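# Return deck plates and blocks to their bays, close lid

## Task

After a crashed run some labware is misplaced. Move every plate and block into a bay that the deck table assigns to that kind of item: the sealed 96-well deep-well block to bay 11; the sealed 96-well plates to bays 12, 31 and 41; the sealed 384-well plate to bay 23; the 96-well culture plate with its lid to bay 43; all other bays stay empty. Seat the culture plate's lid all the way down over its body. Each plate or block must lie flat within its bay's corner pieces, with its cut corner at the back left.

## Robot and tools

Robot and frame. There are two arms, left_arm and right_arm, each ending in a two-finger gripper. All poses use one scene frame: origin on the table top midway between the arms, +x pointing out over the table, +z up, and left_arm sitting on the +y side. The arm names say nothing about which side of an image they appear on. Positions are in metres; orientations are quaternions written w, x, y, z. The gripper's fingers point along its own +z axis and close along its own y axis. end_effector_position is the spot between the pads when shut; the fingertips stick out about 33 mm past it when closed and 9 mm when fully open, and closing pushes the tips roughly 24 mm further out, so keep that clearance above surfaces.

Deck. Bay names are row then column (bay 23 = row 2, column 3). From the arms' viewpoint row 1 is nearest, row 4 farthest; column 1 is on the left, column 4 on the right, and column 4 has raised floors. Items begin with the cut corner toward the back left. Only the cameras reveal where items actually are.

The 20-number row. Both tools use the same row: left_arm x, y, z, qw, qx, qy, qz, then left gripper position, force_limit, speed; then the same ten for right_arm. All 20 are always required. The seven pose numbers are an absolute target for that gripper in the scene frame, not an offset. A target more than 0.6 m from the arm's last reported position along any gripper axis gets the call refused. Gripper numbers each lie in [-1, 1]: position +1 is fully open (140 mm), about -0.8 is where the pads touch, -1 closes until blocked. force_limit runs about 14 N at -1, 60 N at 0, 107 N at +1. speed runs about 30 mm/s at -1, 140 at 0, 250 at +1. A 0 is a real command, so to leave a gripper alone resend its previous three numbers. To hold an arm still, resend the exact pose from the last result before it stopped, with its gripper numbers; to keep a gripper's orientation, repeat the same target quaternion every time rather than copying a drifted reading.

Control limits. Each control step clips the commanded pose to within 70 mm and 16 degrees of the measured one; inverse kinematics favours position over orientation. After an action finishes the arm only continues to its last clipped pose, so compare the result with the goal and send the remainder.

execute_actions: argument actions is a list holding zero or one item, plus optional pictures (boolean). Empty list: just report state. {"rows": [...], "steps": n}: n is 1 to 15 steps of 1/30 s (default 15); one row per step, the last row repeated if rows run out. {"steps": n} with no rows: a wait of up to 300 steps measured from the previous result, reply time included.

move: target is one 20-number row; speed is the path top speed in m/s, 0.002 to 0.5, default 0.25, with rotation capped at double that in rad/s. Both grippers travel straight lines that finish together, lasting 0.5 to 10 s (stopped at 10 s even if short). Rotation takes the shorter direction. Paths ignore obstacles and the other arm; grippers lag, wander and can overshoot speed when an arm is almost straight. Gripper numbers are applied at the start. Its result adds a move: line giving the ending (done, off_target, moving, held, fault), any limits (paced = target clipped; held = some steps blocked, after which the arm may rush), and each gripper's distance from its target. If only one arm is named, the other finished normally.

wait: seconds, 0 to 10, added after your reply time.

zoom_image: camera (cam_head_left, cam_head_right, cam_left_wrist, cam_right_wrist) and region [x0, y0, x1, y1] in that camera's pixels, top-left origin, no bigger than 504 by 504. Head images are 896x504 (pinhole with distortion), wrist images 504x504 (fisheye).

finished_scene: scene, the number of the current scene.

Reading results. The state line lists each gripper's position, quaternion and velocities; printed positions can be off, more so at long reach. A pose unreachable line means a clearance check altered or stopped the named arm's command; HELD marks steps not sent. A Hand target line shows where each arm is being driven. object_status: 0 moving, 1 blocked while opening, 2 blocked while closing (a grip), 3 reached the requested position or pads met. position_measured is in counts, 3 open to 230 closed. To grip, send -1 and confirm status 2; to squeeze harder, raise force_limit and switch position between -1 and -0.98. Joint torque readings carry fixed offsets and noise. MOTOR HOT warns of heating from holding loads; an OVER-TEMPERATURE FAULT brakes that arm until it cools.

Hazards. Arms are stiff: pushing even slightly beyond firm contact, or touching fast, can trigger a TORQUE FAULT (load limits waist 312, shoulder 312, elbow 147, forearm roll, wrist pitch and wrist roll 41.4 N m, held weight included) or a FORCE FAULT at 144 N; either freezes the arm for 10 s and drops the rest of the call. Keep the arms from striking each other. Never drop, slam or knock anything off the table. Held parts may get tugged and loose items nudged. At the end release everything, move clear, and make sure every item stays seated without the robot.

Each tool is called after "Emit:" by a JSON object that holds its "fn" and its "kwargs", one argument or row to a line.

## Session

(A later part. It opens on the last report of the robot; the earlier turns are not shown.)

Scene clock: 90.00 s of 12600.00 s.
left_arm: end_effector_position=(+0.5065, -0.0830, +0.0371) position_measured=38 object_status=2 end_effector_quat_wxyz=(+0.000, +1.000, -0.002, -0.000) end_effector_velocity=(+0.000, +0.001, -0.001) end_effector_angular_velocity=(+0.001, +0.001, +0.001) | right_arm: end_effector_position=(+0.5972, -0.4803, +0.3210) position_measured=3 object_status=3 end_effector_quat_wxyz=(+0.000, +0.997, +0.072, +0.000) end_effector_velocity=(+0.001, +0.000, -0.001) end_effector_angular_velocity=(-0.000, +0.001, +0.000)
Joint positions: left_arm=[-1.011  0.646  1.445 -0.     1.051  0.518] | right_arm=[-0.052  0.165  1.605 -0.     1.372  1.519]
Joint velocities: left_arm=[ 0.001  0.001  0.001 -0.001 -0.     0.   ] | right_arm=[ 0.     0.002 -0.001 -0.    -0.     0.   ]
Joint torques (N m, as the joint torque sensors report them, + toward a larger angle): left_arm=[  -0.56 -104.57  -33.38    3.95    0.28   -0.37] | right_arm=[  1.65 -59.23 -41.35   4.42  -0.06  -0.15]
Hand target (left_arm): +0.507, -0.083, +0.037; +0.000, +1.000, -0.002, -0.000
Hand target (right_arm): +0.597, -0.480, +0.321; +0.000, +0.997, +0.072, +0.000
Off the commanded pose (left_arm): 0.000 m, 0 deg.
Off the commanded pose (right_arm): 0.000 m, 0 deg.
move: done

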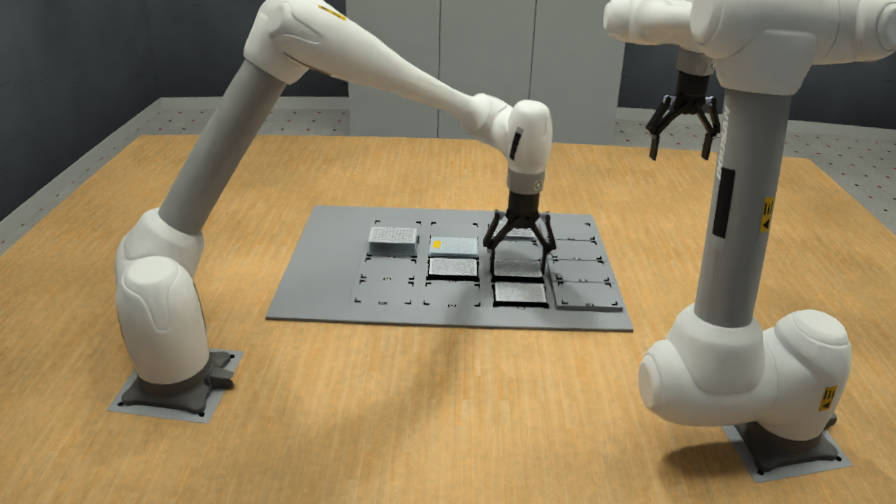

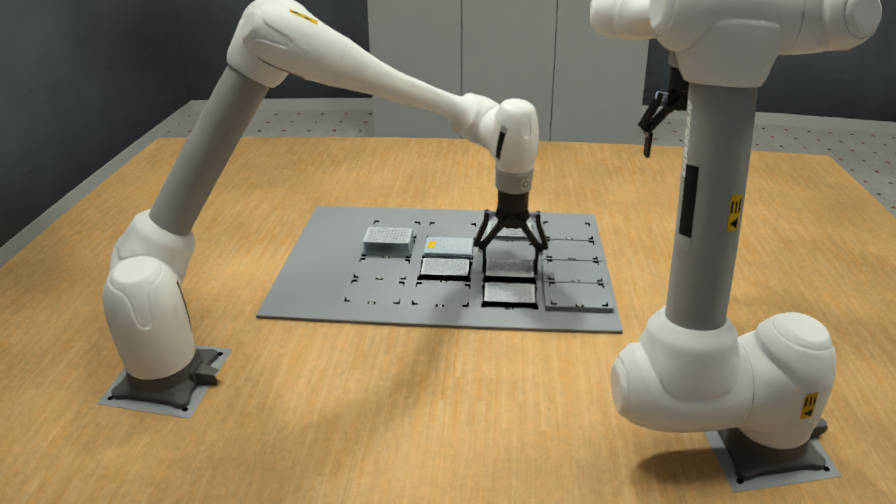

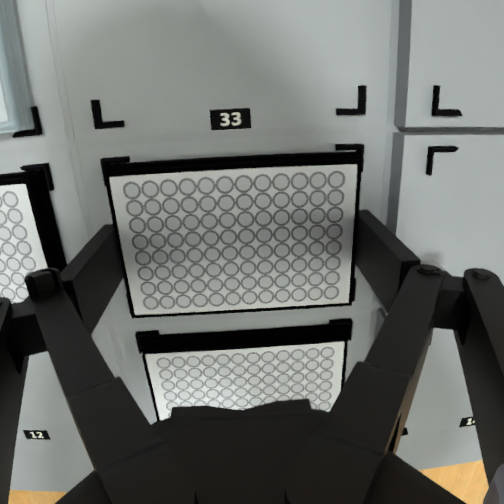

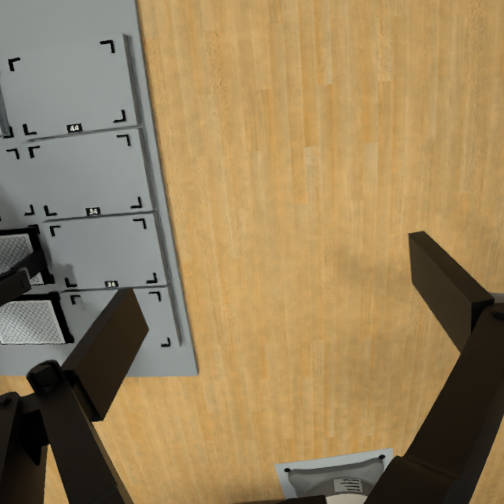

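Emit:
{"fn": "move", "kwargs": {
  "target": [0.5062,-0.0825,0.0332,0,1,0,0,0.6,-0.3,-1,0.5972,-0.4803,0.321,0,0.997,0.072,0,1,0,0],
  "speed": 0.01
}}

Emit:
{"fn": "move", "kwargs": {
  "target": [0.5062,-0.0825,0.0332,0,1,0,0,0.9,-0.3,-1,0.5972,-0.4803,0.321,0,0.997,0.072,0,1,0,0]
}}

Emit:
{"fn": "move", "kwargs": {
  "target": [0.49,-0.0825,0.06,0,1,0,0,0.9,-0.3,-1,0.5972,-0.4803,0.321,0,0.997,0.072,0,1,0,0]
}}

Emit:
{"fn": "zoom_image", "kwargs": {
  "camera": "cam_left_wrist",
  "region": [80,90,390,310]
}}

Emit:
{"fn": "move", "kwargs": {
  "target": [0.6,0.08,0.3,0,1,0,0,0.9,-0.3,-1,0.5972,-0.4803,0.321,0,0.997,0.072,0,1,0,0],
  "speed": 0.4
}}

Emit:
{"fn": "zoom_image", "kwargs": {
  "camera": "cam_head_left",
  "region": [355,215,560,315]
}}

Scene clock: 99.30 s of 12600.00 s.
left_arm: end_effector_position=(+0.5063, -0.0826, +0.0335) position_measured=38 object_status=2 end_effector_quat_wxyz=(+0.000, +1.000, -0.000, +0.000) end_effector_velocity=(+0.000, +0.001, -0.002) end_effector_angular_velocity=(+0.002, -0.001, -0.001) | right_arm: end_effector_position=(+0.5972, -0.4803, +0.3210) position_measured=3 object_status=3 end_effector_quat_wxyz=(+0.000, +0.997, +0.072, +0.000) end_effector_velocity=(-0.000, +0.001, -0.001) end_effector_angular_velocity=(+0.000, +0.002, +0.001)
Joint positions: left_arm=[-1.011  0.648  1.448 -0.     1.044  0.514] | right_arm=[-0.052  0.165  1.605 -0.     1.372  1.519]
Joint velocities: left_arm=[ 0.     0.001  0.001  0.002 -0.001  0.   ] | right_arm=[ 0.001  0.001  0.001  0.    -0.     0.   ]
Joint torques (N m, as the joint torque sensors report them, + toward a larger angle): left_arm=[ -0.2  -65.07 -14.54   3.85  -1.24  -0.68] | right_arm=[  1.44 -58.41 -42.2    4.77  -0.16  -0.32]
Hand target (left_arm): +0.506, -0.083, +0.033; +0.000, +1.000, -0.000, -0.000
Hand target (right_arm): +0.597, -0.480, +0.321; +0.000, +0.997, +0.072, +0.000
Off the commanded pose (left_arm): 0.000 m, 0 deg.
Off the commanded pose (right_arm): 0.000 m, 0 deg.
After step 90, 5.60 s passed at rest.
move: done

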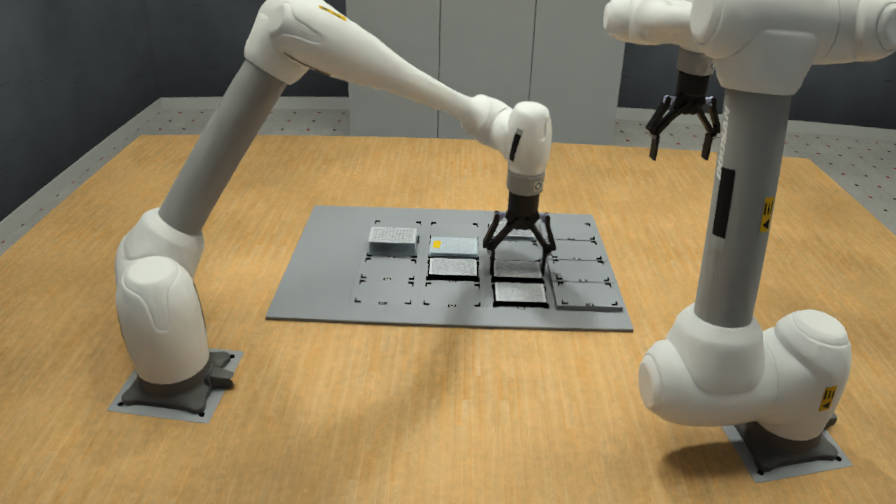

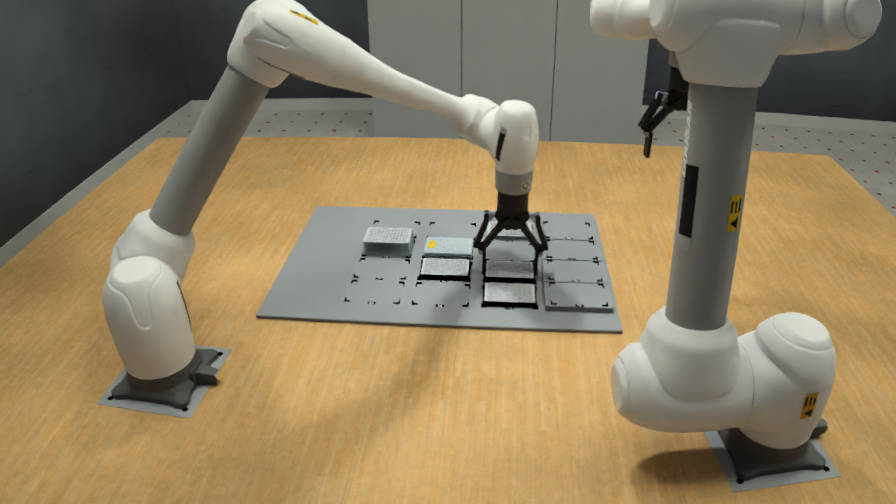

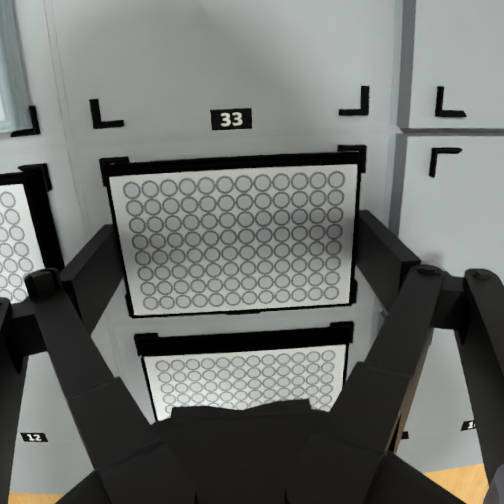

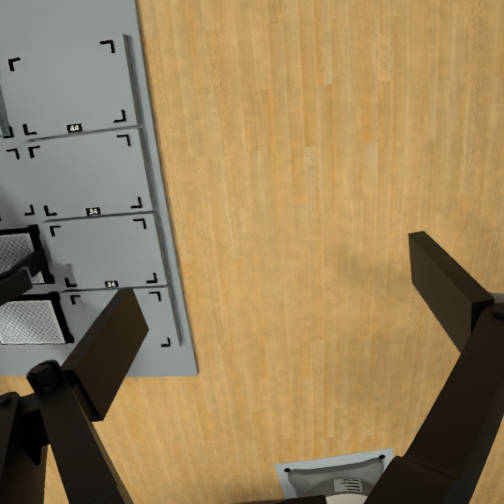

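Scene clock: 100.00 s of 12600.00 s.
left_arm: end_effector_position=(+0.5062, -0.0825, +0.0332) position_measured=16 object_status=3 end_effector_quat_wxyz=(-0.000, +1.000, +0.000, -0.000) end_effector_velocity=(-0.000, -0.001, +0.000) end_effector_angular_velocity=(-0.002, +0.000, +0.000) | right_arm: end_effector_position=(+0.5972, -0.4803, +0.3210) position_measured=3 object_status=3 end_effector_quat_wxyz=(+0.000, +0.997, +0.072, -0.000) end_effector_velocity=(-0.000, +0.000, +0.001) end_effector_angular_velocity=(-0.000, -0.002, +0.001)
Joint positions: left_arm=[-1.011  0.649  1.449  0.     1.044  0.514] | right_arm=[-0.052  0.165  1.605 -0.     1.372  1.519]
Joint velocities: left_arm=[-0.     0.    -0.001 -0.001 -0.001  0.   ] | right_arm=[ 0.    -0.001 -0.    -0.001 -0.     0.   ]
Joint torques (N m, as the joint torque sensors report them, + toward a larger angle): left_arm=[  -1.49 -103.45  -32.31    4.      0.31   -0.25] | right_arm=[  0.9  -56.12 -42.23   4.15   0.44  -1.04]
Hand target (left_arm): +0.506, -0.083, +0.033; +0.000, +1.000, -0.000, -0.000
Hand target (right_arm): +0.597, -0.480, +0.321; +0.000, +0.997, +0.072, +0.000
Off the commanded pose (left_arm): 0.000 m, 0 deg.
Off the commanded pose (right_arm): 0.000 m, 0 deg.
move: done

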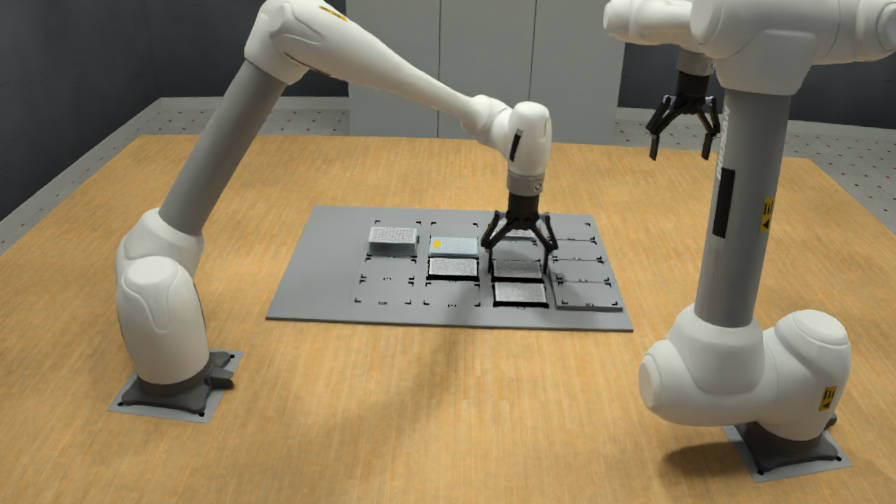

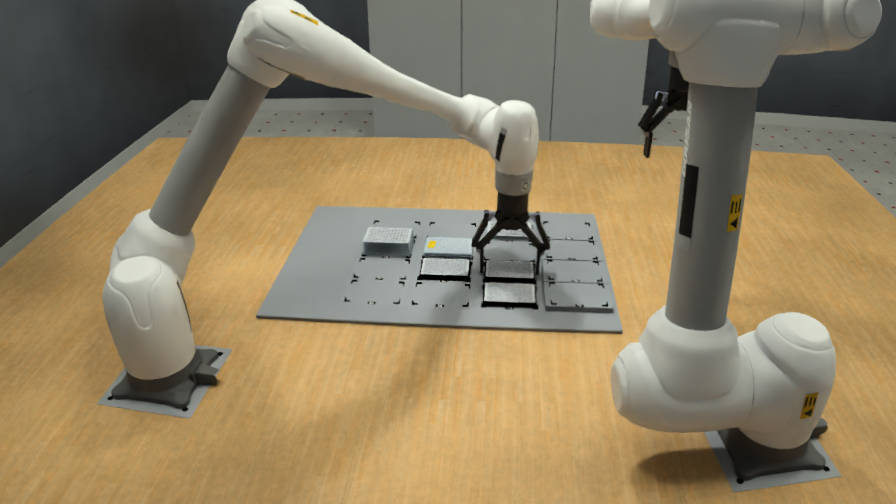

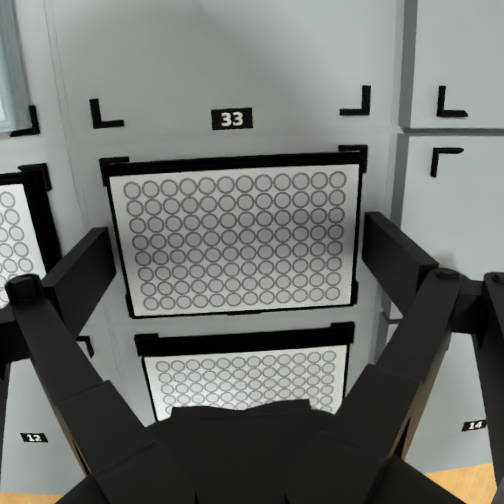

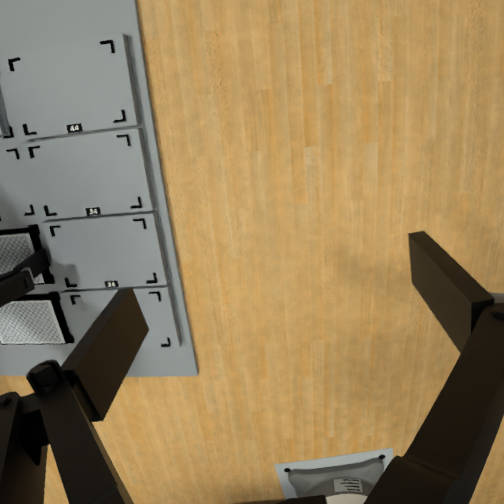

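Scene clock: 100.77 s of 12600.00 s.
left_arm: end_effector_position=(+0.4900, -0.0825, +0.0599) position_measured=16 object_status=3 end_effector_quat_wxyz=(-0.000, +1.000, +0.000, +0.000) end_effector_velocity=(-0.000, +0.000, +0.000) end_effector_angular_velocity=(-0.000, +0.002, +0.002) | right_arm: end_effector_position=(+0.5972, -0.4803, +0.3210) position_measured=3 object_status=3 end_effector_quat_wxyz=(-0.000, +0.997, +0.072, +0.000) end_effector_velocity=(-0.000, +0.001, +0.001) end_effector_angular_velocity=(+0.001, -0.002, +0.001)
Joint positions: left_arm=[-1.028  0.615  1.452  0.     1.074  0.497] | right_arm=[-0.052  0.165  1.605  0.     1.372  1.519]
Joint velocities: left_arm=[ 0.    -0.001  0.001 -0.002  0.    -0.001] | right_arm=[ 0.001 -0.001 -0.     0.001 -0.    -0.   ]
Joint torques (N m, as the joint torque sensors report them, + toward a larger angle): left_arm=[  -1.11 -102.98  -33.57    4.04    0.34   -0.31] | right_arm=[  2.94 -54.23 -41.47   4.52  -0.1   -0.36]
Hand target (left_arm): +0.490, -0.082, +0.060; +0.000, +1.000, +0.000, -0.000
Hand target (right_arm): +0.597, -0.480, +0.321; +0.000, +0.997, +0.072, +0.000
Off the commanded pose (left_arm): 0.000 m, 0 deg.
Off the commanded pose (right_arm): 0.000 m, 0 deg.
move: done

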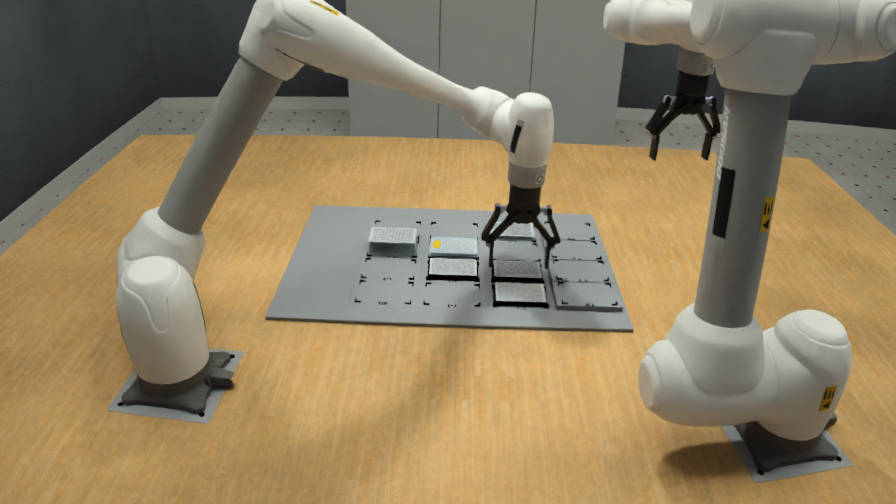

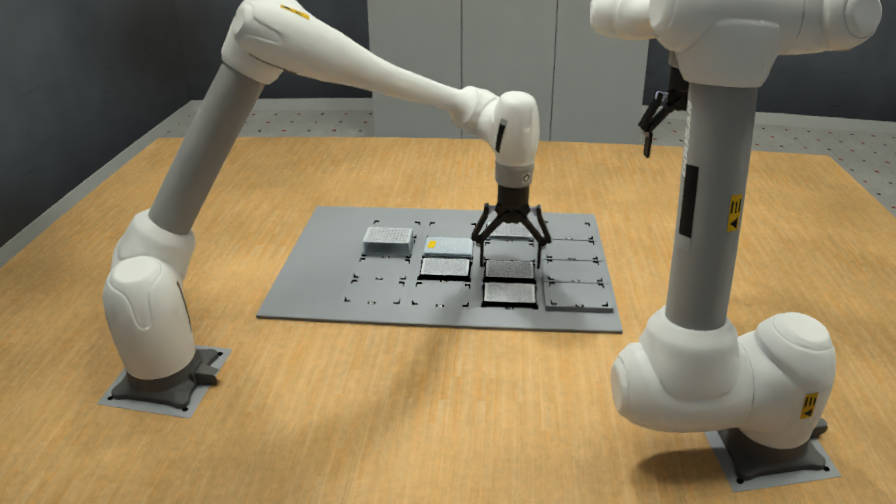

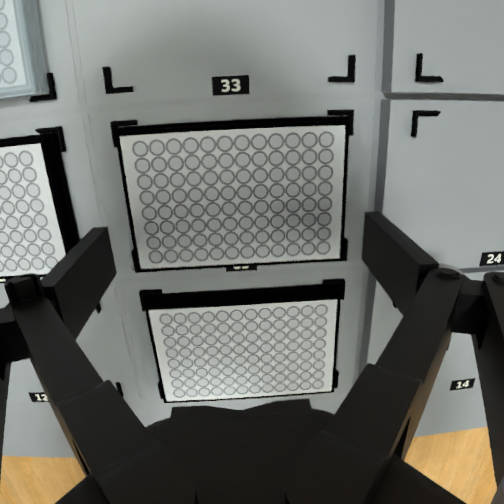

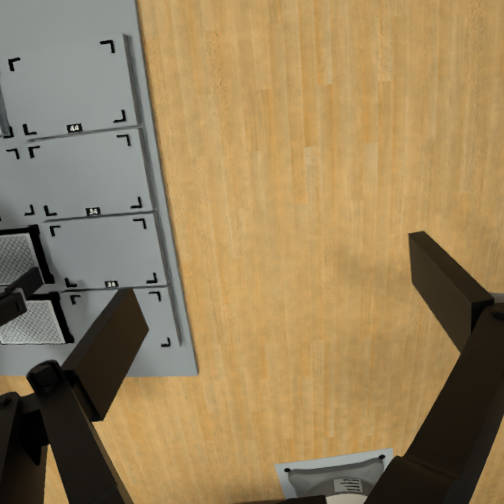

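Region (80, 90, 390, 310) of cam_left_wrist's 504x504 image, scaled by 1.626, with more detail than that image has; it fills the top 358 rows of this view, and the rest is white.

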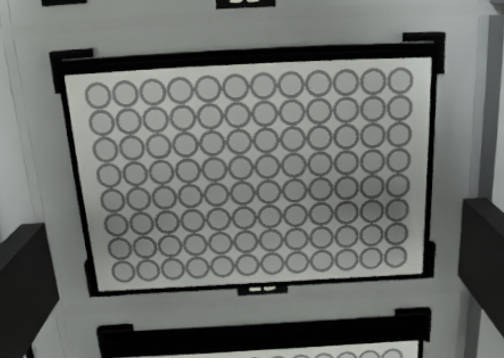

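Scene clock: 102.10 s of 12600.00 s.
left_arm: end_effector_position=(+0.5999, +0.0804, +0.2999) position_measured=16 object_status=3 end_effector_quat_wxyz=(-0.000, +1.000, +0.000, +0.000) end_effector_velocity=(+0.001, -0.001, +0.002) end_effector_angular_velocity=(-0.003, -0.002, +0.000) | right_arm: end_effector_position=(+0.5972, -0.4803, +0.3210) position_measured=3 object_status=3 end_effector_quat_wxyz=(+0.000, +0.997, +0.072, +0.000) end_effector_velocity=(-0.000, -0.000, -0.000) end_effector_angular_velocity=(-0.001, +0.000, +0.000)
Joint positions: left_arm=[-0.804  0.389  1.35   0.001  1.403  0.721] | right_arm=[-0.052  0.165  1.605 -0.     1.372  1.519]
Joint velocities: left_arm=[ 0.    -0.001 -0.002 -0.    -0.001  0.   ] | right_arm=[ 0.    -0.     0.001 -0.001 -0.    -0.   ]
Joint torques (N m, as the joint torque sensors report them, + toward a larger angle): left_arm=[ -0.55 -85.91 -37.22   4.42   0.37  -0.13] | right_arm=[  3.79 -58.72 -41.64   4.52   0.11  -0.32]
Hand target (left_arm): +0.600, +0.080, +0.300; -0.000, +1.000, +0.000, +0.000
Hand target (right_arm): +0.597, -0.480, +0.321; +0.000, +0.997, +0.072, +0.000
Off the commanded pose (left_arm): 0.000 m, 0 deg.
Off the commanded pose (right_arm): 0.000 m, 0 deg.
move: done

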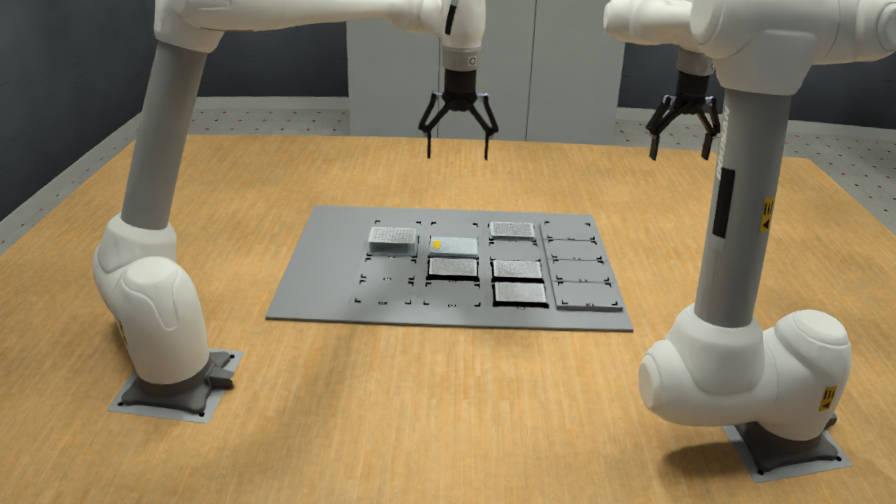

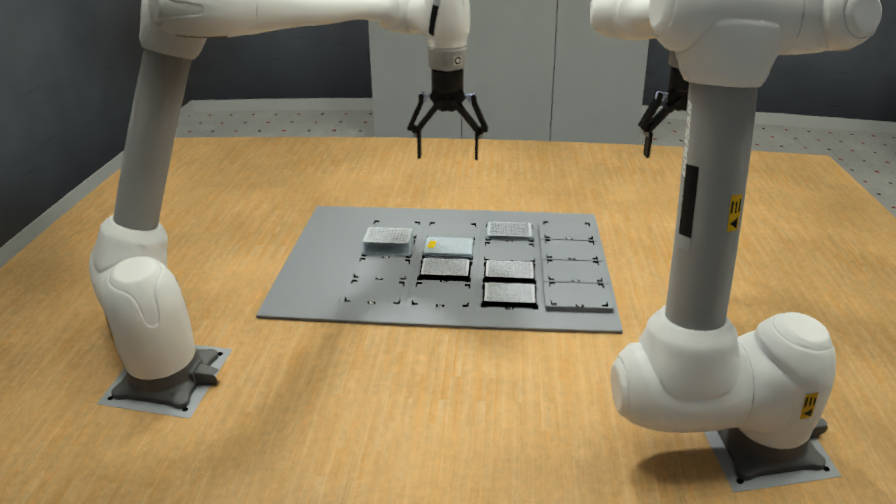

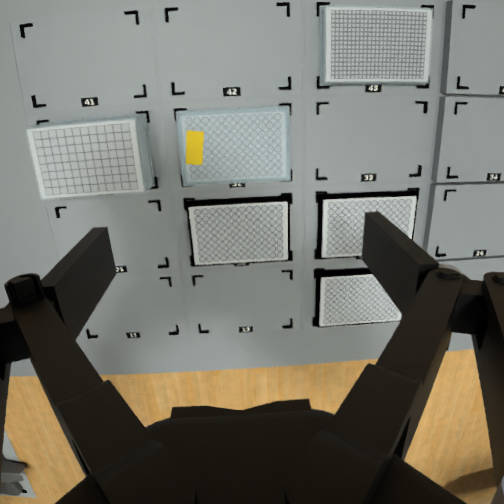

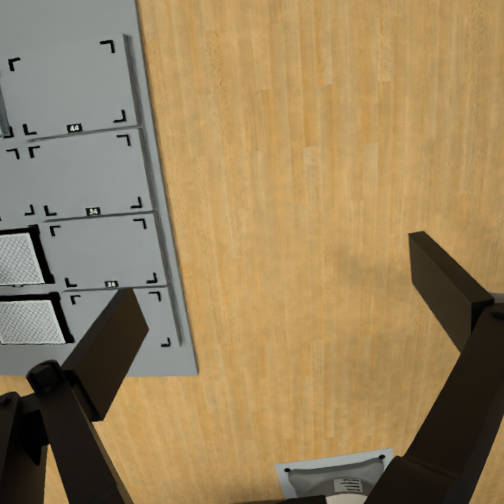

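Region (355, 215, 560, 315) of cam_head_left's 896x504 image, scaled by 2.459, with more detail than that image has; it fills the top 246 rows of this view, and the rest is white.

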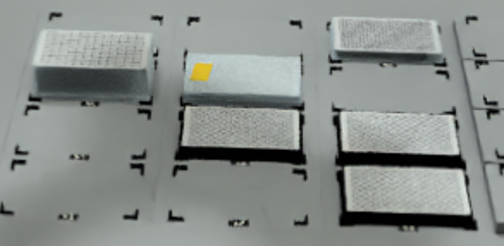

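Emit:
{"fn": "finished_scene", "kwargs": {
  "scene": 2
}}

The scene is finished: the task was done.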